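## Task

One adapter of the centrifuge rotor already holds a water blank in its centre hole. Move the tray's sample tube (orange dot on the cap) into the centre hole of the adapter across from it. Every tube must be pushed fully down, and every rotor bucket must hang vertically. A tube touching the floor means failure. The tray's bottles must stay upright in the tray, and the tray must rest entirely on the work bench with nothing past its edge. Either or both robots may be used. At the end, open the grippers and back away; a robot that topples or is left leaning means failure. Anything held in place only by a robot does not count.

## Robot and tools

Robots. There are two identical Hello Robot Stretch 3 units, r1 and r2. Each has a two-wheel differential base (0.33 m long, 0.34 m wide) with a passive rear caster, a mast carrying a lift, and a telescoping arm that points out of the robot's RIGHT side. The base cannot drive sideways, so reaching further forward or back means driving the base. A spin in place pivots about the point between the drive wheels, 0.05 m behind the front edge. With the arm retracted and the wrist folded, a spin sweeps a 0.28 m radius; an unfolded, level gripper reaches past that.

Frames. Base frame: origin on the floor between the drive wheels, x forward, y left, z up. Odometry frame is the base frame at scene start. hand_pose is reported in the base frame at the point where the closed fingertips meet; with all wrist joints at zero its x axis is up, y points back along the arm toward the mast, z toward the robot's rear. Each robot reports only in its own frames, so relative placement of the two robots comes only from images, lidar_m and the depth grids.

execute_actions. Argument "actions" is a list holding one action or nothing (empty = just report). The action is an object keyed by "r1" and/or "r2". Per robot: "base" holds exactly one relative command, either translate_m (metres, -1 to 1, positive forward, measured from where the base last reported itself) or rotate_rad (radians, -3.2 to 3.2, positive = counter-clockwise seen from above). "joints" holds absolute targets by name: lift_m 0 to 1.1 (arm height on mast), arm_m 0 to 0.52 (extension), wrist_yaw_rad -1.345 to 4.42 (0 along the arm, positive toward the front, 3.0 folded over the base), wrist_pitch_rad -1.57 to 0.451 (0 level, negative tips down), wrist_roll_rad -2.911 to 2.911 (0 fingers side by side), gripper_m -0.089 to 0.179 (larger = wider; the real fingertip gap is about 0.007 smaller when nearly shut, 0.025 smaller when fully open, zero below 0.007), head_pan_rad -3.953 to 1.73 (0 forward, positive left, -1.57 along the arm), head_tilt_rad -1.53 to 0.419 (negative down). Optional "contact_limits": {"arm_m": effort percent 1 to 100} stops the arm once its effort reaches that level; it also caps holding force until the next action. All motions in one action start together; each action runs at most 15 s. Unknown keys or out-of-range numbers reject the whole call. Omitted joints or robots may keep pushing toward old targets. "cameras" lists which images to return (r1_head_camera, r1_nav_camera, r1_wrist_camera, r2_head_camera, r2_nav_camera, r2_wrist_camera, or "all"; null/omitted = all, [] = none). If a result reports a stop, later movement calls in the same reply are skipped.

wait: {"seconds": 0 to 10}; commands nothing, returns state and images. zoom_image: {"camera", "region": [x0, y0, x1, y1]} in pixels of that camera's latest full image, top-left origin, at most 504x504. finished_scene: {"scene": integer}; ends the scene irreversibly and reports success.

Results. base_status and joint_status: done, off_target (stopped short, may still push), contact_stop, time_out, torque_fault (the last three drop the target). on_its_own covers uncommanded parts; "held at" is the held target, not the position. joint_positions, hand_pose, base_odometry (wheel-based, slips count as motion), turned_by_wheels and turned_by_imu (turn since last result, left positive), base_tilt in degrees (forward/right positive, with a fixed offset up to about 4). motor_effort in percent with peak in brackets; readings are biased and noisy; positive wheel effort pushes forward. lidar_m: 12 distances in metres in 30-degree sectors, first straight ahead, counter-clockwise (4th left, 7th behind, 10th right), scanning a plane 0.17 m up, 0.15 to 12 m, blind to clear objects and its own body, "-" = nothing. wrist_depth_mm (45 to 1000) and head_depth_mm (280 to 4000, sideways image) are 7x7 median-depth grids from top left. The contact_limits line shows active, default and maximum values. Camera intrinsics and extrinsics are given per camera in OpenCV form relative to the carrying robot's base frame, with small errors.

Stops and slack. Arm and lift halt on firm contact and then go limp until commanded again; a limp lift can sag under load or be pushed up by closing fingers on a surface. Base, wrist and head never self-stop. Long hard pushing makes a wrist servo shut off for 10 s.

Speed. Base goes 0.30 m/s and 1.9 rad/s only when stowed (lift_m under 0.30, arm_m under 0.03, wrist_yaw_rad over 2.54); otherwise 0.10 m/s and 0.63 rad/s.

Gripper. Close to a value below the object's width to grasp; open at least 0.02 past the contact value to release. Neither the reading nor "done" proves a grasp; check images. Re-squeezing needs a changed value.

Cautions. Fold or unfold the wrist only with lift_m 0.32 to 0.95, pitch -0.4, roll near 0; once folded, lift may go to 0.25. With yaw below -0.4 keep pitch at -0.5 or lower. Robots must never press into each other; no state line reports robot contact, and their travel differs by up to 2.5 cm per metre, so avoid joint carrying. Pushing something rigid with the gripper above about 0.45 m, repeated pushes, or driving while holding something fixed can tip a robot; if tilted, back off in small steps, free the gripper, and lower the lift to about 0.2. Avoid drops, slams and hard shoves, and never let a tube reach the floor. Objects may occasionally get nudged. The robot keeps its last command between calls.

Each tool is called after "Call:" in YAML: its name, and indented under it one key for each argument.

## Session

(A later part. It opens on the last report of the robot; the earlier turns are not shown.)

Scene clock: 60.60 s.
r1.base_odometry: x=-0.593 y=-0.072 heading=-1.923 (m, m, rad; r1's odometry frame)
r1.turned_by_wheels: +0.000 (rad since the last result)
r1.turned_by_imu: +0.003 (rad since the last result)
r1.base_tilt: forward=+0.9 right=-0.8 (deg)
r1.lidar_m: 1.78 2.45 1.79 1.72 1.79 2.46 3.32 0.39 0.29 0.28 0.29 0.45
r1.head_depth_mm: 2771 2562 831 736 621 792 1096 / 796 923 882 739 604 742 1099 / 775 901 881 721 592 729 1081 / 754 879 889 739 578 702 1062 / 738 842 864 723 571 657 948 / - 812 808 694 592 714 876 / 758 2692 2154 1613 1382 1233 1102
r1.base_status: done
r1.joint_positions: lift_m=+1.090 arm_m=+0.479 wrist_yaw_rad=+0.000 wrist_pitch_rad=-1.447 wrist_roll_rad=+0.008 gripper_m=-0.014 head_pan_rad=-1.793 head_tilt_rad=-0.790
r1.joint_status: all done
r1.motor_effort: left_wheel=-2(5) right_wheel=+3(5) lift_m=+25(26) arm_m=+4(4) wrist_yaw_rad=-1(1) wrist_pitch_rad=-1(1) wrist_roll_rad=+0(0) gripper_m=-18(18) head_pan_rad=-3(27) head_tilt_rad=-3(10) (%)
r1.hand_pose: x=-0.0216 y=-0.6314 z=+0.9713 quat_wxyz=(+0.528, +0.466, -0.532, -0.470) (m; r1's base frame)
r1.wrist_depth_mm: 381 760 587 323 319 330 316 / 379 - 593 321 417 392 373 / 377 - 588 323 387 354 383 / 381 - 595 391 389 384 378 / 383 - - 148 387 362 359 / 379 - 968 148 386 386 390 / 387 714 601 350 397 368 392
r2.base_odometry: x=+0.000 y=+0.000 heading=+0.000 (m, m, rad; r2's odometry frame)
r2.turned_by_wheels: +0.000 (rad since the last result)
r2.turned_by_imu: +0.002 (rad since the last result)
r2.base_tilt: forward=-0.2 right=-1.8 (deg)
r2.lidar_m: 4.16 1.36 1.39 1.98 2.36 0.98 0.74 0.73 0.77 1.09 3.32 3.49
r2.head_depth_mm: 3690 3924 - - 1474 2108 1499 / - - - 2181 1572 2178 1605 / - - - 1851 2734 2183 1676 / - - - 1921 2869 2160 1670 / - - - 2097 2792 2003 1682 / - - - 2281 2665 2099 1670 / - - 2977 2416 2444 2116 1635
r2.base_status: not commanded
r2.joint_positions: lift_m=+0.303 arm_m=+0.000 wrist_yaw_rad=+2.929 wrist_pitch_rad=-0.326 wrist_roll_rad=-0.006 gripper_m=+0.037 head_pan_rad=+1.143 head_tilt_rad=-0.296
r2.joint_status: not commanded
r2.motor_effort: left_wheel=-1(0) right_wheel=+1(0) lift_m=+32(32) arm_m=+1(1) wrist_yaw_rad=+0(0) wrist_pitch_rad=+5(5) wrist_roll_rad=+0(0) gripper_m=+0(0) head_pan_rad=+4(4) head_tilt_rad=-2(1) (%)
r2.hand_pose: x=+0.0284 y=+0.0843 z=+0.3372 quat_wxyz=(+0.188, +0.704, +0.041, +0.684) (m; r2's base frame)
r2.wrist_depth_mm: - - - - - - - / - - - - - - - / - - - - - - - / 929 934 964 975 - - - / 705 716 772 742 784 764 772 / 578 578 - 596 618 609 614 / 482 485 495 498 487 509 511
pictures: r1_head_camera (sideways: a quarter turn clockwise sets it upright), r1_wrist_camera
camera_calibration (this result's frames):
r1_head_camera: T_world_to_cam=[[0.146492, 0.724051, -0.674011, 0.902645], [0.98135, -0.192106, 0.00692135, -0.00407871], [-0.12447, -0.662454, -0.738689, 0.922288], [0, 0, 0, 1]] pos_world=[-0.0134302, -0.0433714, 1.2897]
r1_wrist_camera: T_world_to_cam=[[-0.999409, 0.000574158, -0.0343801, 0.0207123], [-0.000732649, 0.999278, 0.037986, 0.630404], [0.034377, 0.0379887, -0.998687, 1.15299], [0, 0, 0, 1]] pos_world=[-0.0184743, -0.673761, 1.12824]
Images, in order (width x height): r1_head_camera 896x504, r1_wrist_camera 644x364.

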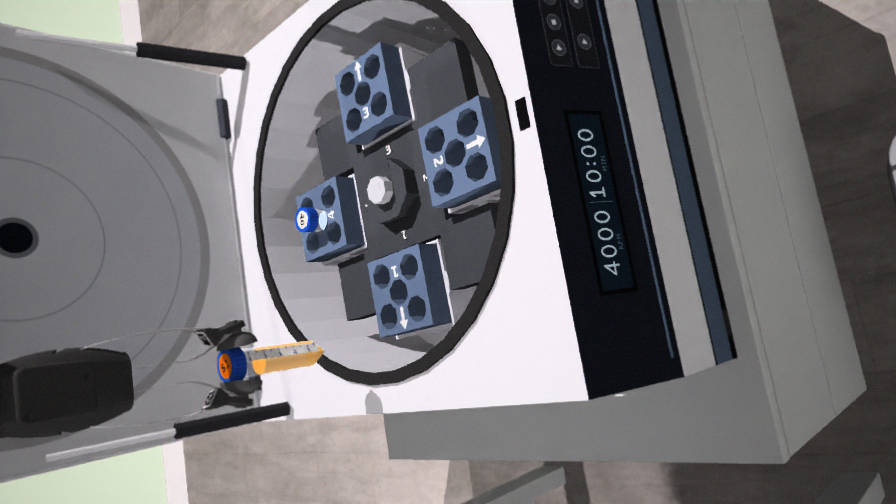

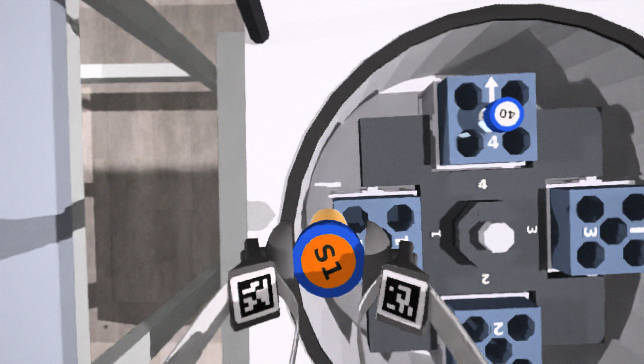

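Call:
execute_actions:
  actions:
    - {"r1":{"base":{"translate_m":-0.196},"joints":{"lift_m":1.045,"arm_m":0.316,"head_pan_rad":-1.57,"head_tilt_rad":-0.85}}}
  cameras: []

Call:
execute_actions:
  actions:
    - {"r1":{"joints":{"lift_m":1.0}}}
  cameras: ["r1_wrist_camera"]

Call:
zoom_image:
  camera: "r1_wrist_camera"
  region: [255, 140, 405, 260]

Scene clock: 66.30 s.
r1.base_odometry: x=-0.526 y=+0.112 heading=-1.923 (m, m, rad; r1's odometry frame)
r1.turned_by_wheels: +0.000 (rad since the last result)
r1.turned_by_imu: +0.000 (rad since the last result)
r1.base_tilt: forward=+0.9 right=-0.8 (deg)
r1.lidar_m: 1.98 2.45 1.80 1.73 1.79 2.45 3.13 0.39 0.29 0.28 0.29 0.40
r1.head_depth_mm: 766 2256 772 622 581 726 1086 / 779 859 818 705 581 726 1092 / - 866 847 703 582 726 1096 / 753 880 807 677 583 727 1107 / 755 859 850 706 584 726 1088 / 750 858 801 626 585 725 1092 / 2606 2456 1900 626 583 743 1088
r1.base_status: done
r1.joint_positions: lift_m=+1.045 arm_m=+0.316 wrist_yaw_rad=+0.000 wrist_pitch_rad=-1.447 wrist_roll_rad=+0.008 gripper_m=-0.014 head_pan_rad=-1.577 head_tilt_rad=-0.839
r1.joint_status: all done
r1.motor_effort: left_wheel=-2(6) right_wheel=+3(4) lift_m=+20(23) arm_m=-2(0) wrist_yaw_rad=+0(0) wrist_pitch_rad=-1(1) wrist_roll_rad=+0(0) gripper_m=-17(17) head_pan_rad=+4(23) head_tilt_rad=-4(7) (%)
r1.hand_pose: x=-0.0216 y=-0.4688 z=+0.9266 quat_wxyz=(+0.528, +0.466, -0.531, -0.470) (m; r1's base frame)
r1.wrist_depth_mm: 282 357 338 334 334 332 271 / 287 327 341 319 342 328 270 / 281 338 342 343 345 345 274 / 284 352 347 339 343 338 274 / 286 299 372 147 378 287 278 / 288 287 305 148 288 278 278 / 288 288 287 285 283 284 279
r2.base_odometry: x=+0.000 y=+0.000 heading=+0.000 (m, m, rad; r2's odometry frame)
r2.turned_by_wheels: +0.000 (rad since the last result)
r2.turned_by_imu: +0.001 (rad since the last result)
r2.base_tilt: forward=-0.2 right=-1.7 (deg)
r2.lidar_m: 4.14 1.36 1.39 1.98 2.36 0.98 0.75 0.72 0.77 1.09 3.33 3.51
r2.head_depth_mm: 3685 3927 - - 1473 2100 1513 / 3928 - - 2184 1560 2183 1607 / - - - 1851 2698 2179 1689 / - - - 1915 2809 2145 1680 / - - - 2120 2810 2025 1667 / - - - 2310 2665 2093 1656 / - - 3021 2446 2473 2110 1654
r2.base_status: not commanded
r2.joint_positions: lift_m=+0.303 arm_m=+0.000 wrist_yaw_rad=+2.929 wrist_pitch_rad=-0.326 wrist_roll_rad=-0.006 gripper_m=+0.037 head_pan_rad=+1.143 head_tilt_rad=-0.296
r2.joint_status: not commanded
r2.motor_effort: left_wheel=+0(0) right_wheel=+1(1) lift_m=+31(32) arm_m=+0(1) wrist_yaw_rad=+1(1) wrist_pitch_rad=+5(5) wrist_roll_rad=+0(0) gripper_m=+0(0) head_pan_rad=+4(4) head_tilt_rad=-1(1) (%)
r2.hand_pose: x=+0.0284 y=+0.0843 z=+0.3372 quat_wxyz=(+0.188, +0.704, +0.041, +0.684) (m; r2's base frame)
r2.wrist_depth_mm: - - - - - - - / - - - - - - - / - - - - - - - / 924 932 962 973 - - - / 713 712 767 734 794 762 779 / 571 578 - 586 618 614 619 / 482 493 491 495 486 505 511
pictures: none
No camera images: the call's "cameras" was empty. Leave "cameras" out to get every camera's image.

Scene clock: 67.53 s.
r1.base_odometry: x=-0.526 y=+0.112 heading=-1.923 (m, m, rad; r1's odometry frame)
r1.turned_by_wheels: +0.000 (rad since the last result)
r1.turned_by_imu: +0.000 (rad since the last result)
r1.base_tilt: forward=+0.8 right=-0.8 (deg)
r1.lidar_m: 1.97 2.45 1.79 1.73 1.79 2.45 3.12 0.39 0.29 0.28 0.29 0.39
r1.head_depth_mm: - 906 767 623 583 725 1093 / - 860 818 702 581 725 1094 / - 859 847 704 582 724 1104 / 742 876 827 658 583 727 1105 / 751 860 850 704 583 726 1094 / 753 861 803 625 582 728 1089 / 2543 2453 1911 626 584 745 1092
r1.base_status: not commanded
r1.joint_positions: lift_m=+1.000 arm_m=+0.316 wrist_yaw_rad=+0.000 wrist_pitch_rad=-1.447 wrist_roll_rad=+0.008 gripper_m=-0.014 head_pan_rad=-1.577 head_tilt_rad=-0.839
r1.joint_status: all done
r1.motor_effort: left_wheel=-2(3) right_wheel=+4(4) lift_m=+20(19) arm_m=-2(2) wrist_yaw_rad=+0(0) wrist_pitch_rad=-1(1) wrist_roll_rad=+0(0) gripper_m=-17(17) head_pan_rad=+4(3) head_tilt_rad=-3(3) (%)
r1.hand_pose: x=-0.0216 y=-0.4688 z=+0.8816 quat_wxyz=(+0.528, +0.466, -0.531, -0.470) (m; r1's base frame)
r1.wrist_depth_mm: 274 283 297 290 288 264 247 / 276 280 296 277 290 263 246 / 266 304 300 297 294 305 242 / 248 323 301 299 296 313 230 / 239 301 301 147 336 284 231 / 239 244 307 149 290 233 232 / 242 242 237 254 236 234 233
r2.base_odometry: x=+0.000 y=+0.000 heading=+0.000 (m, m, rad; r2's odometry frame)
r2.turned_by_wheels: +0.000 (rad since the last result)
r2.turned_by_imu: +0.000 (rad since the last result)
r2.base_tilt: forward=-0.2 right=-1.8 (deg)
r2.lidar_m: 4.15 1.35 1.39 1.98 2.36 0.98 0.74 0.73 0.77 1.09 3.32 3.49
r2.head_depth_mm: 3688 3953 - - 1470 2103 1516 / 3940 - - 2174 1566 2176 1598 / - - - 1862 2712 2156 1672 / - - - 1893 2860 2178 1679 / - - - 2108 2800 2007 1667 / - - - 2292 2690 2094 1671 / - - 2995 2449 2457 2131 1665
r2.base_status: not commanded
r2.joint_positions: lift_m=+0.303 arm_m=+0.000 wrist_yaw_rad=+2.929 wrist_pitch_rad=-0.326 wrist_roll_rad=-0.006 gripper_m=+0.037 head_pan_rad=+1.143 head_tilt_rad=-0.296
r2.joint_status: not commanded
r2.motor_effort: left_wheel=+0(0) right_wheel=+1(1) lift_m=+31(31) arm_m=+0(0) wrist_yaw_rad=+1(0) wrist_pitch_rad=+5(5) wrist_roll_rad=+0(0) gripper_m=+0(1) head_pan_rad=+4(4) head_tilt_rad=-2(1) (%)
r2.hand_pose: x=+0.0284 y=+0.0843 z=+0.3372 quat_wxyz=(+0.188, +0.704, +0.041, +0.684) (m; r2's base frame)
r2.wrist_depth_mm: - - - - - - - / - - - - - - - / - - - - - - - / 936 950 970 977 - - - / 705 717 765 741 774 752 770 / 577 583 - 591 615 603 615 / 483 486 492 497 487 508 510
pictures: r1_wrist_camera
camera_calibration (this result's frames):
r1_wrist_camera: T_world_to_cam=[[-0.999409, 0.000396954, -0.0343799, 0.0174515], [-0.000923381, 0.999263, 0.0383799, 0.470965], [0.0343698, 0.038389, -0.998672, 1.05735], [0, 0, 0, 1]] pos_world=[-0.0184647, -0.511216, 1.03847]
Images, in order (width x height): r1_wrist_camera 644x364.

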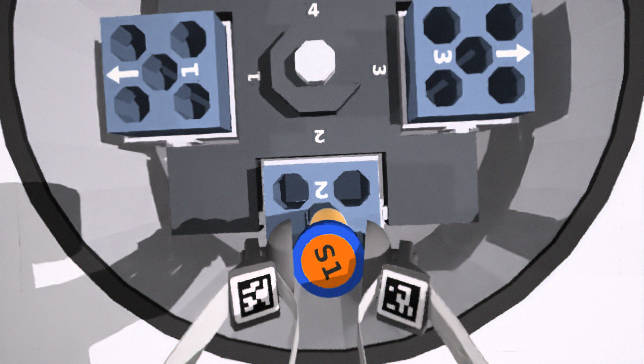

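Region (255, 140, 405, 260) of r1_wrist_camera's 644x364 image, scaled by 3.360; it fills the top 403 rows of this view, and the rest is white.

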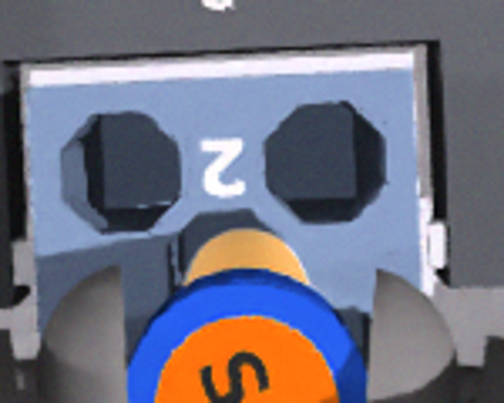

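Call:
execute_actions:
  actions:
    - {"r1":{"base":{"translate_m":0.0045},"joints":{"lift_m":0.982,"arm_m":0.3175}}}
  cameras: ["r1_wrist_camera"]

Call:
zoom_image:
  camera: "r1_wrist_camera"
  region: [255, 140, 405, 260]

Scene clock: 70.37 s.
r1.base_odometry: x=-0.527 y=+0.108 heading=-1.923 (m, m, rad; r1's odometry frame)
r1.turned_by_wheels: +0.000 (rad since the last result)
r1.turned_by_imu: +0.000 (rad since the last result)
r1.base_tilt: forward=+0.9 right=-0.8 (deg)
r1.lidar_m: 1.97 2.45 1.79 1.73 1.80 2.45 3.13 0.39 0.29 0.28 0.29 0.39
r1.head_depth_mm: - 878 772 621 581 726 1084 / 753 880 820 703 581 725 1087 / - 877 837 702 583 729 1107 / 754 873 814 652 581 730 1107 / 750 858 852 705 582 730 1092 / 752 857 803 626 582 728 1090 / 2579 2461 1969 626 584 743 1095
r1.base_status: done
r1.joint_positions: lift_m=+0.982 arm_m=+0.317 wrist_yaw_rad=+0.000 wrist_pitch_rad=-1.448 wrist_roll_rad=+0.008 gripper_m=-0.014 head_pan_rad=-1.577 head_tilt_rad=-0.839
r1.joint_status: all done
r1.motor_effort: left_wheel=-2(4) right_wheel=+4(10) lift_m=+21(19) arm_m=+4(3) wrist_yaw_rad=+0(1) wrist_pitch_rad=-1(1) wrist_roll_rad=+0(0) gripper_m=-17(17) head_pan_rad=+3(3) head_tilt_rad=-3(3) (%)
r1.hand_pose: x=-0.0216 y=-0.4698 z=+0.8635 quat_wxyz=(+0.528, +0.466, -0.531, -0.470) (m; r1's base frame)
r1.wrist_depth_mm: 269 250 272 253 271 243 254 / 270 251 275 254 276 250 254 / 265 269 279 276 278 278 246 / 244 303 282 283 277 297 228 / 221 283 279 149 280 276 213 / 221 241 306 148 297 236 212 / 223 222 232 255 226 215 215
r2.base_odometry: x=+0.000 y=+0.000 heading=+0.000 (m, m, rad; r2's odometry frame)
r2.turned_by_wheels: +0.000 (rad since the last result)
r2.turned_by_imu: +0.000 (rad since the last result)
r2.base_tilt: forward=-0.2 right=-1.9 (deg)
r2.lidar_m: 4.17 1.36 1.39 1.98 2.37 0.98 0.75 0.73 0.77 1.09 3.33 3.52
r2.head_depth_mm: 3751 3836 - - 1482 2107 1505 / 3975 - - 2215 1578 2172 1612 / - - - 1873 2731 2157 1669 / - - - 1920 2867 2166 1667 / - - - 2136 2834 2022 1673 / - - - 2302 2640 2106 1652 / - - 3004 2406 2461 2121 1647
r2.base_status: not commanded
r2.joint_positions: lift_m=+0.303 arm_m=+0.000 wrist_yaw_rad=+2.929 wrist_pitch_rad=-0.326 wrist_roll_rad=-0.006 gripper_m=+0.037 head_pan_rad=+1.143 head_tilt_rad=-0.296
r2.joint_status: not commanded
r2.motor_effort: left_wheel=-1(1) right_wheel=+1(1) lift_m=+31(31) arm_m=+0(0) wrist_yaw_rad=+0(0) wrist_pitch_rad=+5(5) wrist_roll_rad=+0(0) gripper_m=+0(0) head_pan_rad=+5(4) head_tilt_rad=-2(1) (%)
r2.hand_pose: x=+0.0284 y=+0.0843 z=+0.3372 quat_wxyz=(+0.188, +0.704, +0.041, +0.684) (m; r2's base frame)
r2.wrist_depth_mm: - - - - - - - / - - - - - - - / - - - - - - - / 931 933 988 971 - - - / 711 709 760 742 787 761 775 / 567 582 - 594 615 602 612 / 482 486 496 497 485 507 510
pictures: r1_wrist_camera
camera_calibration (this result's frames):
r1_wrist_camera: T_world_to_cam=[[-0.999409, 0.000399038, -0.0343799, 0.0168337], [-0.000923257, 0.999261, 0.0384368, 0.472601], [0.0343698, 0.0384459, -0.998669, 1.03942], [0, 0, 0, 1]] pos_world=[-0.0184648, -0.51222, 1.02045]
Images, in order (width x height): r1_wrist_camera 644x364.

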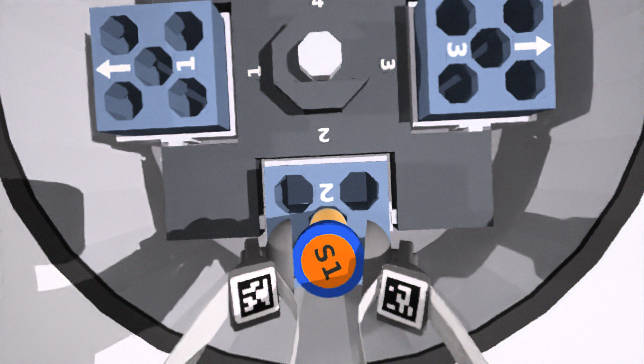

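Region (255, 140, 405, 260) of r1_wrist_camera's 644x364 image, scaled by 3.360; it fills the top 403 rows of this view, and the rest is white.

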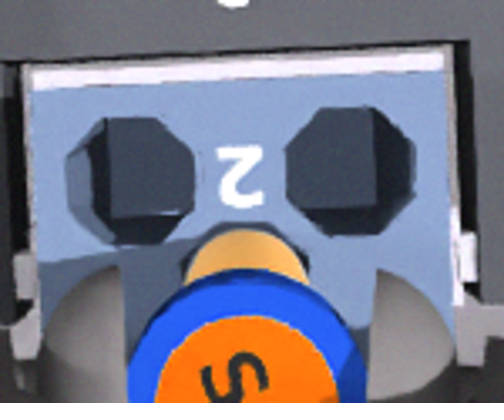

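Aligned.

Call:
execute_actions:
  actions:
    - {"r1":{"joints":{"lift_m":0.915}}}
  cameras: ["r1_wrist_camera","r1_head_camera"]

Scene clock: 73.53 s.
r1.base_odometry: x=-0.527 y=+0.108 heading=-1.923 (m, m, rad; r1's odometry frame)
r1.turned_by_wheels: +0.000 (rad since the last result)
r1.turned_by_imu: +0.000 (rad since the last result)
r1.base_tilt: forward=+0.8 right=-0.8 (deg)
r1.lidar_m: 1.97 2.45 1.79 1.72 1.79 2.46 3.13 0.39 0.29 0.28 0.29 0.39
r1.head_depth_mm: 737 - - 619 581 725 1080 / 724 - 821 704 581 729 1087 / 722 - 813 706 581 725 1111 / 750 864 826 667 582 727 1109 / 754 856 853 706 582 731 1092 / 755 855 803 623 582 730 1090 / 2571 2450 1972 627 584 739 1095
r1.base_status: not commanded
r1.joint_positions: lift_m=+0.915 arm_m=+0.317 wrist_yaw_rad=+0.000 wrist_pitch_rad=-1.448 wrist_roll_rad=+0.008 gripper_m=-0.014 head_pan_rad=-1.577 head_tilt_rad=-0.839
r1.joint_status: all done
r1.motor_effort: left_wheel=-2(2) right_wheel=+3(4) lift_m=+20(20) arm_m=+4(4) wrist_yaw_rad=-1(1) wrist_pitch_rad=-1(1) wrist_roll_rad=+0(0) gripper_m=-17(18) head_pan_rad=+3(3) head_tilt_rad=-4(4) (%)
r1.hand_pose: x=-0.0216 y=-0.4698 z=+0.7966 quat_wxyz=(+0.528, +0.466, -0.531, -0.470) (m; r1's base frame)
r1.wrist_depth_mm: 187 183 207 186 206 178 178 / 197 184 209 188 207 180 180 / 235 212 212 209 209 209 239 / 244 212 212 184 209 207 229 / 220 215 214 148 209 211 207 / 195 240 301 148 295 237 182 / 169 197 229 234 223 194 158
r2.base_odometry: x=+0.000 y=+0.000 heading=+0.000 (m, m, rad; r2's odometry frame)
r2.turned_by_wheels: +0.000 (rad since the last result)
r2.turned_by_imu: +0.001 (rad since the last result)
r2.base_tilt: forward=-0.1 right=-1.6 (deg)
r2.lidar_m: 4.15 1.35 1.39 1.98 2.36 0.98 0.74 0.73 0.76 1.09 3.32 3.52
r2.head_depth_mm: 3622 3865 - - 1474 2134 1511 / 3951 - - 2193 1564 2180 1608 / - - - 1855 2712 2145 1667 / - - - 1918 2885 2150 1679 / - - - 2080 2799 2001 1682 / - - - 2321 2646 2091 1646 / - - 2960 2414 2450 2123 1663
r2.base_status: not commanded
r2.joint_positions: lift_m=+0.303 arm_m=+0.000 wrist_yaw_rad=+2.929 wrist_pitch_rad=-0.326 wrist_roll_rad=-0.006 gripper_m=+0.037 head_pan_rad=+1.143 head_tilt_rad=-0.296
r2.joint_status: not commanded
r2.motor_effort: left_wheel=-1(1) right_wheel=+0(1) lift_m=+31(31) arm_m=+1(0) wrist_yaw_rad=+0(1) wrist_pitch_rad=+5(5) wrist_roll_rad=+0(0) gripper_m=+0(0) head_pan_rad=+5(4) head_tilt_rad=-2(2) (%)
r2.hand_pose: x=+0.0284 y=+0.0843 z=+0.3372 quat_wxyz=(+0.188, +0.704, +0.041, +0.684) (m; r2's base frame)
r2.wrist_depth_mm: - - - - - - - / - - - - - - - / - - - - - - - / 927 926 962 972 - - - / 713 723 766 741 788 766 770 / 574 577 - 596 613 606 623 / 483 486 492 495 488 507 510
pictures: r1_head_camera (sideways: a quarter turn clockwise sets it upright), r1_wrist_camera
camera_calibration (this result's frames):
r1_head_camera: T_world_to_cam=[[-0.0118311, 0.771181, -0.636506, 0.854742], [0.999718, 0.0222201, 0.00833926, -0.00603622], [0.0205743, -0.636228, -0.771227, 0.963714], [0, 0, 0, 1]] pos_world=[-0.00368073, -0.0458844, 1.28734]
r1_wrist_camera: T_world_to_cam=[[-0.999409, 0.00039801, -0.0343799, 0.0145299], [-0.00092429, 0.999261, 0.038437, 0.475176], [0.0343698, 0.038446, -0.998669, 0.972519], [0, 0, 0, 1]] pos_world=[-0.0184647, -0.51222, 0.95346]
Images, in order (width x height): r1_head_camera 896x504, r1_wrist_camera 644x364.

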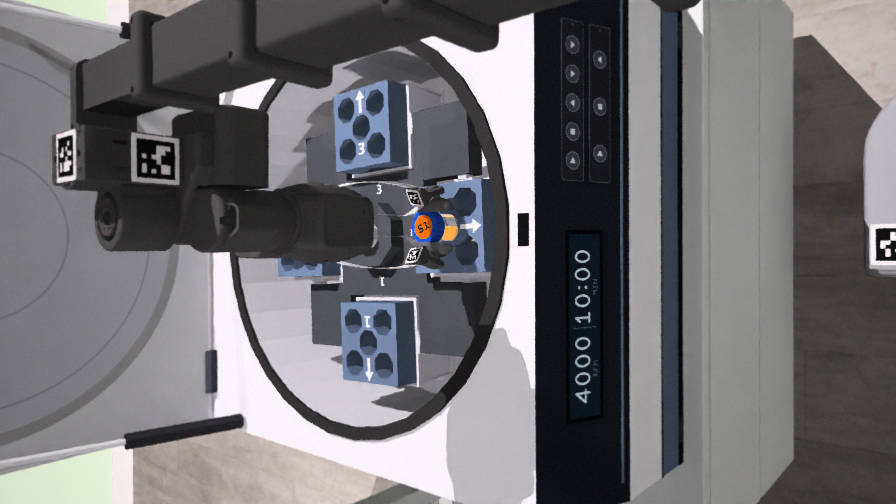

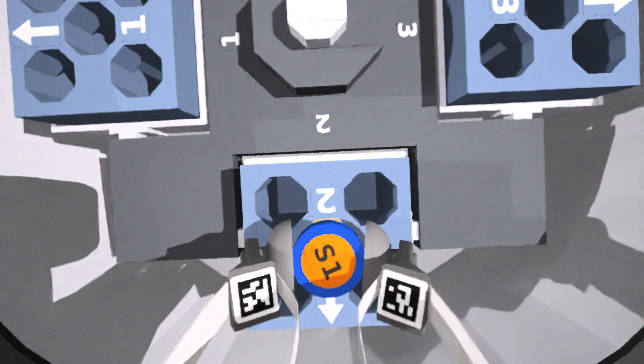

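Call:
execute_actions:
  actions: []
  cameras: ["r1_head_camera","r1_wrist_camera"]

Scene clock: 76.70 s.
r1.base_odometry: x=-0.527 y=+0.108 heading=-1.923 (m, m, rad; r1's odometry frame)
r1.turned_by_wheels: +0.000 (rad since the last result)
r1.turned_by_imu: +0.000 (rad since the last result)
r1.base_tilt: forward=+0.8 right=-0.9 (deg)
r1.lidar_m: 1.97 2.45 1.79 1.73 1.79 2.45 3.13 0.39 0.29 0.28 0.29 0.40
r1.head_depth_mm: 738 - - 618 582 728 1085 / 719 - 821 705 581 726 1095 / 721 - 810 701 582 724 1115 / 753 863 828 668 583 728 1101 / 753 860 850 704 583 730 1094 / 752 857 800 625 583 729 1086 / 2598 2463 1946 625 584 745 1088
r1.base_status: not commanded
r1.joint_positions: lift_m=+0.915 arm_m=+0.317 wrist_yaw_rad=+0.000 wrist_pitch_rad=-1.448 wrist_roll_rad=+0.008 gripper_m=-0.014 head_pan_rad=-1.577 head_tilt_rad=-0.839
r1.joint_status: all done
r1.motor_effort: left_wheel=-3(2) right_wheel=+4(4) lift_m=+20(20) arm_m=+4(4) wrist_yaw_rad=+0(1) wrist_pitch_rad=-1(1) wrist_roll_rad=+0(0) gripper_m=-18(18) head_pan_rad=+3(3) head_tilt_rad=-3(4) (%)
r1.hand_pose: x=-0.0216 y=-0.4698 z=+0.7966 quat_wxyz=(+0.528, +0.466, -0.531, -0.470) (m; r1's base frame)
r1.wrist_depth_mm: 185 183 209 186 205 178 179 / 196 184 208 188 208 180 180 / 235 213 212 209 208 209 241 / 246 212 212 183 210 209 231 / 218 216 213 147 210 210 205 / 196 240 307 148 295 236 181 / 171 197 229 232 226 193 159
r2.base_odometry: x=+0.000 y=+0.000 heading=+0.000 (m, m, rad; r2's odometry frame)
r2.turned_by_wheels: +0.000 (rad since the last result)
r2.turned_by_imu: +0.000 (rad since the last result)
r2.base_tilt: forward=-0.2 right=-1.7 (deg)
r2.lidar_m: 4.16 1.35 1.39 1.98 2.37 0.98 0.74 0.73 0.76 1.09 3.32 3.52
r2.head_depth_mm: 3769 3908 - - 1473 2106 1513 / 3879 - - 2186 1589 2168 1610 / - - - 1855 2706 2148 1680 / - - - 1894 2865 2158 1668 / - - - 2105 2777 2025 1672 / - - - 2291 2698 2109 1663 / - - 3024 2407 2467 2115 1659
r2.base_status: not commanded
r2.joint_positions: lift_m=+0.303 arm_m=+0.000 wrist_yaw_rad=+2.929 wrist_pitch_rad=-0.326 wrist_roll_rad=-0.006 gripper_m=+0.037 head_pan_rad=+1.143 head_tilt_rad=-0.296
r2.joint_status: not commanded
r2.motor_effort: left_wheel=+0(1) right_wheel=+0(1) lift_m=+31(31) arm_m=+0(0) wrist_yaw_rad=+0(1) wrist_pitch_rad=+5(5) wrist_roll_rad=+0(0) gripper_m=+0(0) head_pan_rad=+4(4) head_tilt_rad=-1(2) (%)
r2.hand_pose: x=+0.0284 y=+0.0843 z=+0.3372 quat_wxyz=(+0.188, +0.704, +0.041, +0.684) (m; r2's base frame)
r2.wrist_depth_mm: - - - - - - - / - - - - - - - / - - - - - - - / 931 934 978 971 - - - / 710 707 760 751 795 774 767 / 568 575 - 600 619 612 613 / 485 489 492 501 487 509 507
pictures: r1_head_camera (sideways: a quarter turn clockwise sets it upright), r1_wrist_camera
camera_calibration (this result's frames):
r1_head_camera: T_world_to_cam=[[-0.0118311, 0.771181, -0.636506, 0.854742], [0.999718, 0.0222201, 0.00833926, -0.00603622], [0.0205743, -0.636228, -0.771226, 0.963714], [0, 0, 0, 1]] pos_world=[-0.00368073, -0.0458844, 1.28734]
r1_wrist_camera: T_world_to_cam=[[-0.999409, 0.000398093, -0.0343799, 0.01453], [-0.000924206, 0.999261, 0.038437, 0.475176], [0.0343698, 0.038446, -0.998669, 0.972519], [0, 0, 0, 1]] pos_world=[-0.0184647, -0.51222, 0.95346]
Images, in order (width x height): r1_head_camera 896x504, r1_wrist_camera 644x364.

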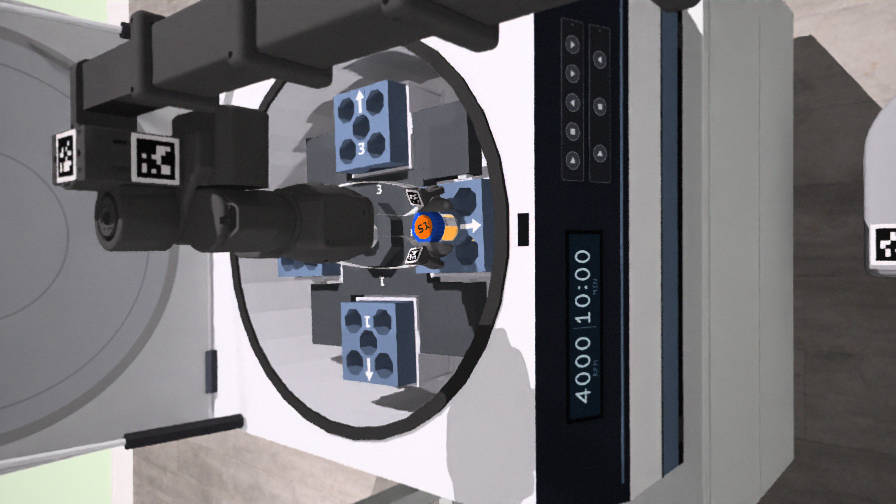

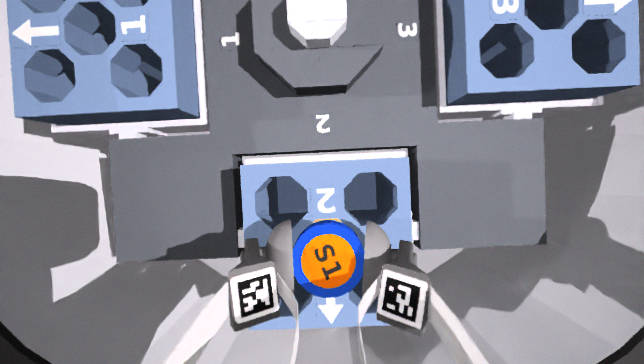

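Call:
execute_actions:
  actions:
    - {"r1":{"joints":{"gripper_m":0.06}}}
  cameras: ["r1_wrist_camera"]

Call:
execute_actions:
  actions:
    - {"r1":{"joints":{"lift_m":0.97}}}
  cameras: ["r1_wrist_camera","r1_head_camera"]

Scene clock: 79.37 s.
r1.base_odometry: x=-0.527 y=+0.108 heading=-1.923 (m, m, rad; r1's odometry frame)
r1.turned_by_wheels: +0.000 (rad since the last result)
r1.turned_by_imu: +0.000 (rad since the last result)
r1.base_tilt: forward=+0.8 right=-0.7 (deg)
r1.lidar_m: 1.97 2.46 1.79 1.73 1.79 2.45 3.13 0.39 0.29 0.28 0.29 0.40
r1.head_depth_mm: 738 - - 620 583 727 1083 / 724 - 821 703 582 727 1091 / 723 - 813 697 583 728 1105 / 755 865 820 666 582 729 1108 / 754 858 848 706 582 729 1095 / 753 854 803 627 583 728 1094 / 2576 2433 1958 627 583 742 1095
r1.base_status: not commanded
r1.joint_positions: lift_m=+0.915 arm_m=+0.317 wrist_yaw_rad=+0.000 wrist_pitch_rad=-1.448 wrist_roll_rad=+0.008 gripper_m=+0.060 head_pan_rad=-1.577 head_tilt_rad=-0.839
r1.joint_status: all done
r1.motor_effort: left_wheel=-2(2) right_wheel=+4(3) lift_m=+20(21) arm_m=+4(4) wrist_yaw_rad=-1(0) wrist_pitch_rad=-1(1) wrist_roll_rad=+0(0) gripper_m=+0(85) head_pan_rad=+3(4) head_tilt_rad=-3(3) (%)
r1.hand_pose: x=-0.0216 y=-0.4698 z=+0.7966 quat_wxyz=(+0.528, +0.466, -0.531, -0.470) (m; r1's base frame)
r1.wrist_depth_mm: 186 184 207 187 205 179 180 / 196 184 209 189 206 180 180 / 233 213 212 210 207 208 240 / 244 212 212 183 209 209 229 / 219 214 213 184 211 210 205 / 195 240 - 186 - 236 180 / 169 194 221 228 223 190 158
r2.base_odometry: x=+0.000 y=+0.000 heading=+0.000 (m, m, rad; r2's odometry frame)
r2.turned_by_wheels: +0.000 (rad since the last result)
r2.turned_by_imu: +0.000 (rad since the last result)
r2.base_tilt: forward=-0.3 right=-1.8 (deg)
r2.lidar_m: 4.14 1.36 1.39 1.98 2.36 0.98 0.75 0.73 0.76 1.09 3.32 3.50
r2.head_depth_mm: 3726 3891 - - 1473 2101 1512 / 3940 - - 2195 1573 2164 1603 / - - - 1856 2737 2157 1678 / - - - 1922 2856 2156 1672 / - - - 2104 2816 2015 1660 / - - - 2318 2653 2116 1654 / - - 3032 2443 2443 2112 1662
r2.base_status: not commanded
r2.joint_positions: lift_m=+0.303 arm_m=+0.000 wrist_yaw_rad=+2.929 wrist_pitch_rad=-0.326 wrist_roll_rad=-0.006 gripper_m=+0.037 head_pan_rad=+1.143 head_tilt_rad=-0.296
r2.joint_status: not commanded
r2.motor_effort: left_wheel=-1(0) right_wheel=+1(0) lift_m=+31(31) arm_m=+0(1) wrist_yaw_rad=-1(0) wrist_pitch_rad=+5(5) wrist_roll_rad=+0(0) gripper_m=+0(0) head_pan_rad=+4(4) head_tilt_rad=-1(2) (%)
r2.hand_pose: x=+0.0284 y=+0.0843 z=+0.3372 quat_wxyz=(+0.188, +0.704, +0.041, +0.684) (m; r2's base frame)
r2.wrist_depth_mm: - - - - - - - / - - - - - - - / - - - - - - - / 933 940 974 994 - - - / 718 720 763 734 785 758 779 / 573 582 - 600 616 610 617 / 481 485 492 494 486 505 506
pictures: r1_wrist_camera
camera_calibration (this result's frames):
r1_wrist_camera: T_world_to_cam=[[-0.999409, 0.000398894, -0.0343799, 0.0145303], [-0.000923404, 0.999261, 0.038437, 0.475176], [0.0343698, 0.038446, -0.998669, 0.972519], [0, 0, 0, 1]] pos_world=[-0.0184647, -0.51222, 0.95346]
Images, in order (width x height): r1_wrist_camera 644x364.

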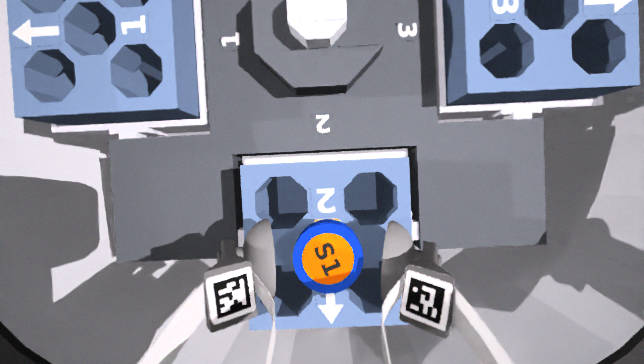

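Scene clock: 80.70 s.
r1.base_odometry: x=-0.527 y=+0.108 heading=-1.923 (m, m, rad; r1's odometry frame)
r1.turned_by_wheels: +0.000 (rad since the last result)
r1.turned_by_imu: +0.000 (rad since the last result)
r1.base_tilt: forward=+0.9 right=-0.7 (deg)
r1.lidar_m: 1.97 2.45 1.79 1.73 1.79 2.45 3.12 0.39 0.29 0.28 0.29 0.39
r1.head_depth_mm: - - 772 621 581 722 1088 / - 878 819 702 581 725 1086 / - - 832 695 582 727 1099 / 749 873 822 670 582 727 1110 / 750 858 851 705 583 726 1097 / 751 859 802 627 584 727 1101 / 2547 2465 1975 627 585 743 1094
r1.base_status: not commanded
r1.joint_positions: lift_m=+0.970 arm_m=+0.317 wrist_yaw_rad=+0.000 wrist_pitch_rad=-1.448 wrist_roll_rad=+0.008 gripper_m=+0.060 head_pan_rad=-1.577 head_tilt_rad=-0.839
r1.joint_status: all done
r1.motor_effort: left_wheel=-2(3) right_wheel=+4(4) lift_m=+24(23) arm_m=+4(4) wrist_yaw_rad=-1(1) wrist_pitch_rad=-1(1) wrist_roll_rad=+0(0) gripper_m=+0(1) head_pan_rad=+3(3) head_tilt_rad=-4(3) (%)
r1.hand_pose: x=-0.0216 y=-0.4698 z=+0.8513 quat_wxyz=(+0.528, +0.466, -0.531, -0.470) (m; r1's base frame)
r1.wrist_depth_mm: 256 239 265 241 260 237 242 / 260 242 266 243 263 238 241 / 257 263 264 264 267 266 246 / 242 307 270 269 262 283 229 / 219 271 269 241 267 269 206 / 209 240 - 280 - 235 201 / 210 209 230 255 226 204 203
r2.base_odometry: x=+0.000 y=+0.000 heading=+0.000 (m, m, rad; r2's odometry frame)
r2.turned_by_wheels: +0.000 (rad since the last result)
r2.turned_by_imu: +0.000 (rad since the last result)
r2.base_tilt: forward=-0.2 right=-1.6 (deg)
r2.lidar_m: 4.16 1.36 1.39 1.97 2.36 0.98 0.74 0.73 0.77 1.09 3.33 3.49
r2.head_depth_mm: 3721 3844 - - 1475 2108 1518 / 3997 - - 2193 1578 2163 1626 / - - - 1849 2734 2168 1675 / - - - 1945 2870 2166 1673 / - - - 2123 2788 1986 1672 / - - - 2296 2666 2084 1657 / - - - 2441 2486 2095 1645
r2.base_status: not commanded
r2.joint_positions: lift_m=+0.303 arm_m=+0.000 wrist_yaw_rad=+2.929 wrist_pitch_rad=-0.326 wrist_roll_rad=-0.006 gripper_m=+0.037 head_pan_rad=+1.143 head_tilt_rad=-0.296
r2.joint_status: not commanded
r2.motor_effort: left_wheel=-1(1) right_wheel=+0(0) lift_m=+32(31) arm_m=+1(1) wrist_yaw_rad=+1(0) wrist_pitch_rad=+5(5) wrist_roll_rad=+0(0) gripper_m=+0(0) head_pan_rad=+4(4) head_tilt_rad=-1(1) (%)
r2.hand_pose: x=+0.0284 y=+0.0843 z=+0.3372 quat_wxyz=(+0.188, +0.704, +0.041, +0.684) (m; r2's base frame)
r2.wrist_depth_mm: - - - - - - - / - - - - - - - / - - - - - - - / 931 924 981 982 - - - / 712 717 770 744 784 766 769 / 577 578 - 598 612 611 620 / 480 485 493 497 487 505 512
pictures: r1_head_camera (sideways: a quarter turn clockwise sets it upright), r1_wrist_camera
camera_calibration (this result's frames):
r1_head_camera: T_world_to_cam=[[-0.0118313, 0.771181, -0.636506, 0.854742], [0.999718, 0.0222204, 0.00833925, -0.00603621], [0.0205745, -0.636228, -0.771226, 0.963714], [0, 0, 0, 1]] pos_world=[-0.00368072, -0.0458844, 1.28734]
r1_wrist_camera: T_world_to_cam=[[-0.999409, 0.000399187, -0.0343799, 0.0164135], [-0.000923112, 0.999261, 0.038437, 0.473072], [0.0343698, 0.038446, -0.998669, 1.02722], [0, 0, 0, 1]] pos_world=[-0.0184648, -0.512221, 1.00823]
Images, in order (width x height): r1_head_camera 896x504, r1_wrist_camera 644x364.

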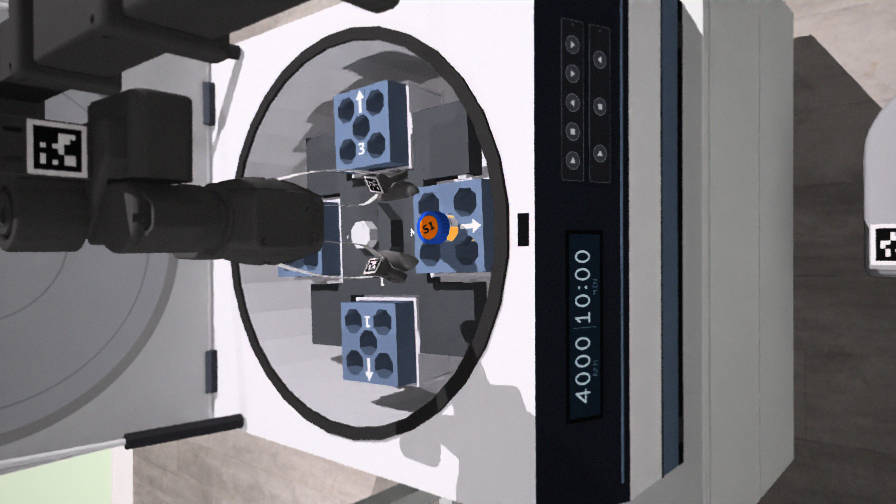

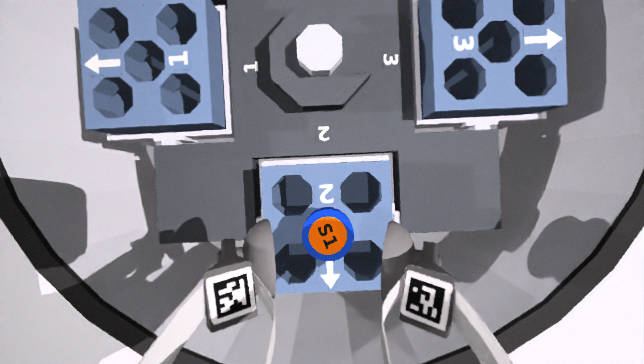

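Call:
execute_actions:
  actions:
    - {"r1":{"joints":{"lift_m":1.03,"arm_m":0.02}}}
  cameras: ["r1_head_camera"]

Call:
zoom_image:
  camera: "r1_head_camera"
  region: [230, 100, 530, 350]

Scene clock: 87.23 s.
r1.base_odometry: x=-0.527 y=+0.108 heading=-1.923 (m, m, rad; r1's odometry frame)
r1.turned_by_wheels: +0.000 (rad since the last result)
r1.turned_by_imu: +0.000 (rad since the last result)
r1.base_tilt: forward=+0.9 right=-0.7 (deg)
r1.lidar_m: 1.97 2.45 1.78 1.73 1.79 2.46 3.14 0.39 0.29 0.28 0.29 0.40
r1.head_depth_mm: - - - - 604 726 1087 / 737 - - - 587 770 1083 / 737 - - - - 829 1102 / 750 872 827 727 - 832 1104 / 752 862 854 707 582 729 1081 / 752 854 801 626 584 727 1090 / 2593 2485 1973 626 584 746 1097
r1.base_status: not commanded
r1.joint_positions: lift_m=+1.030 arm_m=+0.020 wrist_yaw_rad=+0.000 wrist_pitch_rad=-1.448 wrist_roll_rad=+0.008 gripper_m=+0.060 head_pan_rad=-1.577 head_tilt_rad=-0.840
r1.joint_status: all done
r1.motor_effort: left_wheel=-3(2) right_wheel=+3(4) lift_m=+24(25) arm_m=-2(1) wrist_yaw_rad=-1(0) wrist_pitch_rad=-1(1) wrist_roll_rad=+0(0) gripper_m=+0(1) head_pan_rad=+3(3) head_tilt_rad=-4(4) (%)
r1.hand_pose: x=-0.0216 y=-0.1728 z=+0.9113 quat_wxyz=(+0.528, +0.467, -0.531, -0.470) (m; r1's base frame)
r1.wrist_depth_mm: 269 267 267 268 266 268 268 / - 339 333 335 334 334 - / - 530 526 528 528 507 - / - - - - - - - / - - - - - - - / - - - - - - - / - - - - - - -
r2.base_odometry: x=+0.000 y=+0.000 heading=+0.000 (m, m, rad; r2's odometry frame)
r2.turned_by_wheels: +0.000 (rad since the last result)
r2.turned_by_imu: +0.001 (rad since the last result)
r2.base_tilt: forward=-0.2 right=-1.8 (deg)
r2.lidar_m: 4.15 1.36 1.39 1.98 2.36 0.98 0.75 0.72 0.76 1.09 3.31 3.51
r2.head_depth_mm: 3683 3843 - - 1480 2093 1514 / 3933 - - 2198 1567 2190 1615 / - - - 1860 2723 2156 1682 / - - - 1899 2830 2172 1679 / - - - 2132 2817 2021 1674 / - - - 2329 2686 2096 1659 / - - - 2433 2441 2133 1643
r2.base_status: not commanded
r2.joint_positions: lift_m=+0.303 arm_m=+0.000 wrist_yaw_rad=+2.929 wrist_pitch_rad=-0.326 wrist_roll_rad=-0.006 gripper_m=+0.037 head_pan_rad=+1.143 head_tilt_rad=-0.296
r2.joint_status: not commanded
r2.motor_effort: left_wheel=+0(1) right_wheel=+1(1) lift_m=+31(31) arm_m=+1(0) wrist_yaw_rad=+0(1) wrist_pitch_rad=+5(5) wrist_roll_rad=+0(0) gripper_m=+0(0) head_pan_rad=+4(4) head_tilt_rad=-1(2) (%)
r2.hand_pose: x=+0.0284 y=+0.0843 z=+0.3372 quat_wxyz=(+0.188, +0.704, +0.041, +0.684) (m; r2's base frame)
r2.wrist_depth_mm: - - - - - - - / - - - - - - - / - - - - - - - / 943 935 957 983 - - - / 709 708 768 739 784 755 775 / 570 579 - 591 617 604 613 / 482 486 489 495 487 507 515
pictures: r1_head_camera (sideways: a quarter turn clockwise sets it upright)
camera_calibration (this result's frames):
r1_head_camera: T_world_to_cam=[[-0.0119266, 0.771222, -0.636454, 0.854675], [0.999716, 0.0223437, 0.00834117, -0.00603869], [0.0206537, -0.636174, -0.771269, 0.963769], [0, 0, 0, 1]] pos_world=[-0.00367502, -0.0458846, 1.28734]
Images, in order (width x height): r1_head_camera 896x504.

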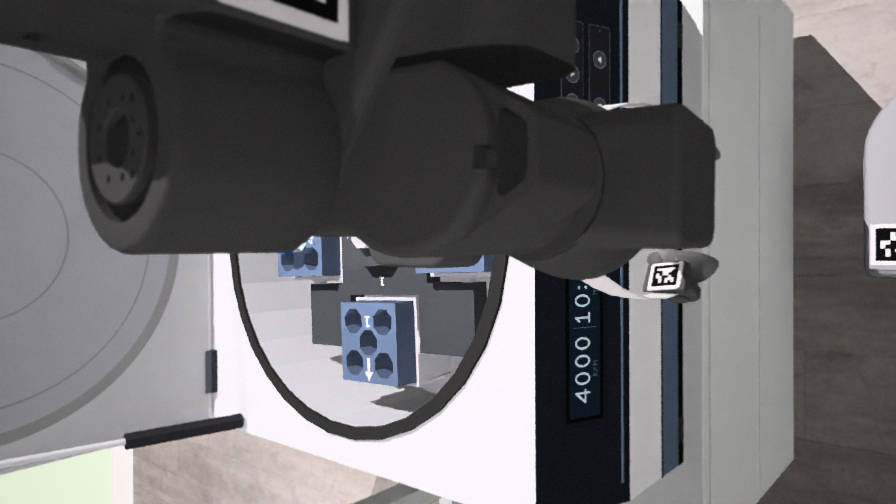

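Region (230, 100, 530, 350) of r1_head_camera's 896x504 image, scaled by 1.680, with more detail than that image has.

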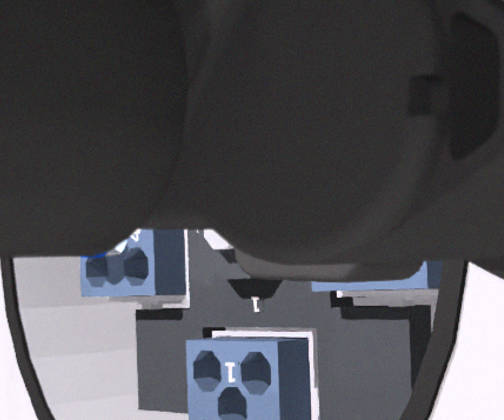

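Call:
execute_actions:
  actions: []
  cameras: ["r1_nav_camera","r2_nav_camera","r2_head_camera"]

Scene clock: 88.20 s.
r1.base_odometry: x=-0.527 y=+0.108 heading=-1.923 (m, m, rad; r1's odometry frame)
r1.turned_by_wheels: +0.000 (rad since the last result)
r1.turned_by_imu: +0.000 (rad since the last result)
r1.base_tilt: forward=+0.7 right=-1.0 (deg)
r1.lidar_m: 1.98 2.45 1.79 1.73 1.79 2.46 3.14 0.39 0.29 0.28 0.29 0.40
r1.head_depth_mm: - - - - 605 725 1086 / 737 - - - 587 772 1081 / 737 - - - - 828 1108 / 750 869 822 729 - 832 1103 / 751 862 849 705 584 729 1090 / 752 857 802 624 584 730 1087 / 2569 2455 1962 625 585 741 1093
r1.base_status: not commanded
r1.joint_positions: lift_m=+1.030 arm_m=+0.020 wrist_yaw_rad=+0.000 wrist_pitch_rad=-1.448 wrist_roll_rad=+0.008 gripper_m=+0.060 head_pan_rad=-1.577 head_tilt_rad=-0.840
r1.joint_status: all done
r1.motor_effort: left_wheel=-3(2) right_wheel=+4(4) lift_m=+24(25) arm_m=-2(1) wrist_yaw_rad=-1(0) wrist_pitch_rad=-1(1) wrist_roll_rad=+0(0) gripper_m=+0(1) head_pan_rad=+3(3) head_tilt_rad=-3(4) (%)
r1.hand_pose: x=-0.0216 y=-0.1728 z=+0.9113 quat_wxyz=(+0.528, +0.467, -0.531, -0.470) (m; r1's base frame)
r1.wrist_depth_mm: 267 269 267 268 267 265 267 / - 337 335 333 332 335 - / - 530 523 538 512 513 - / - - - - - - - / - - - - - - - / - - - - - - - / - - - - - - -
r2.base_odometry: x=+0.000 y=+0.000 heading=+0.000 (m, m, rad; r2's odometry frame)
r2.turned_by_wheels: +0.000 (rad since the last result)
r2.turned_by_imu: +0.000 (rad since the last result)
r2.base_tilt: forward=-0.2 right=-1.8 (deg)
r2.lidar_m: 4.18 1.36 1.39 1.98 2.36 0.98 0.74 0.73 0.76 1.09 3.32 3.49
r2.head_depth_mm: 3696 3866 - - 1469 2107 1523 / 3913 - - 2194 1570 2179 1603 / - - - 1859 2770 2192 1669 / - - - 1911 2792 2184 1685 / - - - 2088 2837 2011 1659 / - - - 2297 2658 2094 1661 / - - - 2426 2436 2106 1655
r2.base_status: not commanded
r2.joint_positions: lift_m=+0.303 arm_m=+0.000 wrist_yaw_rad=+2.929 wrist_pitch_rad=-0.326 wrist_roll_rad=-0.006 gripper_m=+0.037 head_pan_rad=+1.143 head_tilt_rad=-0.296
r2.joint_status: not commanded
r2.motor_effort: left_wheel=-1(1) right_wheel=+0(1) lift_m=+31(31) arm_m=+0(0) wrist_yaw_rad=+0(1) wrist_pitch_rad=+5(5) wrist_roll_rad=+0(0) gripper_m=+0(0) head_pan_rad=+4(4) head_tilt_rad=-2(2) (%)
r2.hand_pose: x=+0.0284 y=+0.0843 z=+0.3372 quat_wxyz=(+0.188, +0.704, +0.041, +0.684) (m; r2's base frame)
r2.wrist_depth_mm: - - - - - - - / - - - - - - - / - - - - - - - / 921 939 960 986 - - - / 708 711 769 748 787 758 782 / 572 577 - 595 612 607 612 / 484 485 493 498 487 510 506
pictures: r1_nav_camera (sideways: a quarter turn counterclockwise sets it upright), r2_head_camera (sideways: a quarter turn clockwise sets it upright), r2_nav_camera (sideways: a quarter turn counterclockwise sets it upright)
camera_calibration (this result's frames):
r1_nav_camera: T_world_to_cam=[[0.0307145, -0.732792, 0.679759, -0.84217], [-0.998833, -0.0478606, -0.0064629, 0.0631623], [0.0372697, -0.678768, -0.733407, 0.914348], [0, 0, 0, 1]] pos_world=[0.0548779, 0.00651776, 1.24347]
r2_head_camera: T_world_to_cam=[[-0.054396, -0.267774, -0.961945, 1.26909], [-0.908242, 0.413559, -0.0637618, 0.0885835], [0.414895, 0.870211, -0.265699, 0.296154], [0, 0, 0, 1]] pos_world=[0.0266163, 0.045479, 1.30513]
r2_nav_camera: T_world_to_cam=[[0.161061, 0.269162, 0.949532, -1.19964], [0.913098, -0.405788, -0.0398528, 0.0908747], [0.374582, 0.873434, -0.311128, 0.355283], [0, 0, 0, 1]] pos_world=[-0.0228446, 0.0494582, 1.25326]
Images, in order (width x height): r1_nav_camera 672x504, r2_head_camera 896x504, r2_nav_camera 672x504.

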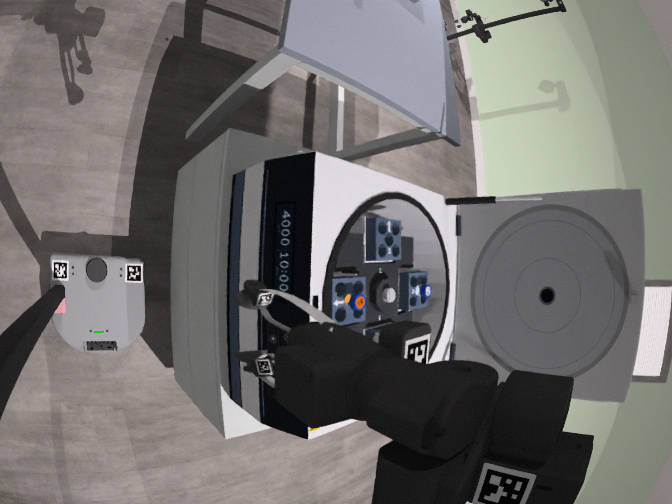

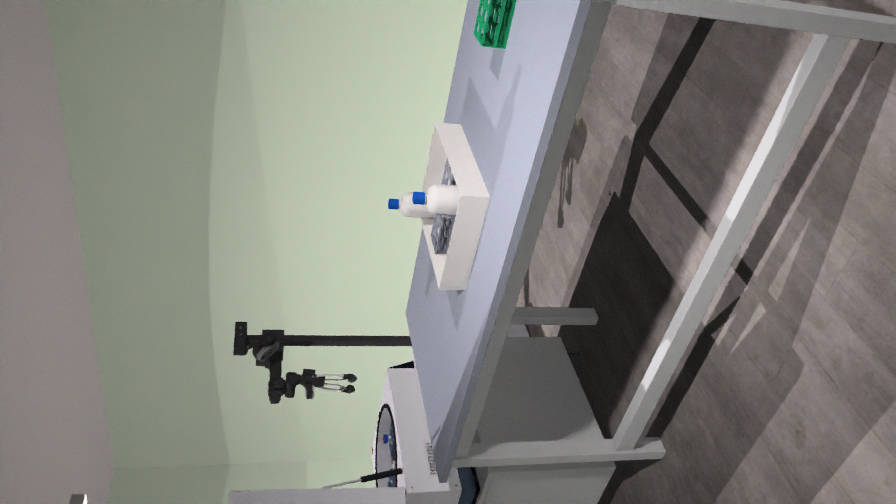

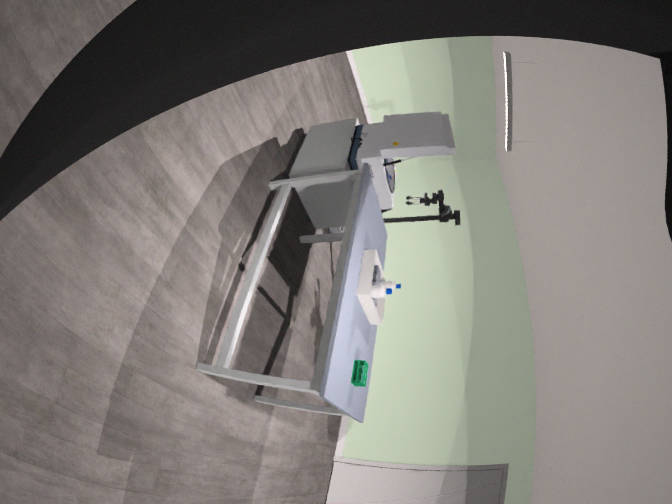

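Call:
finished_scene:
  scene: 2

The scene is finished: the task was done.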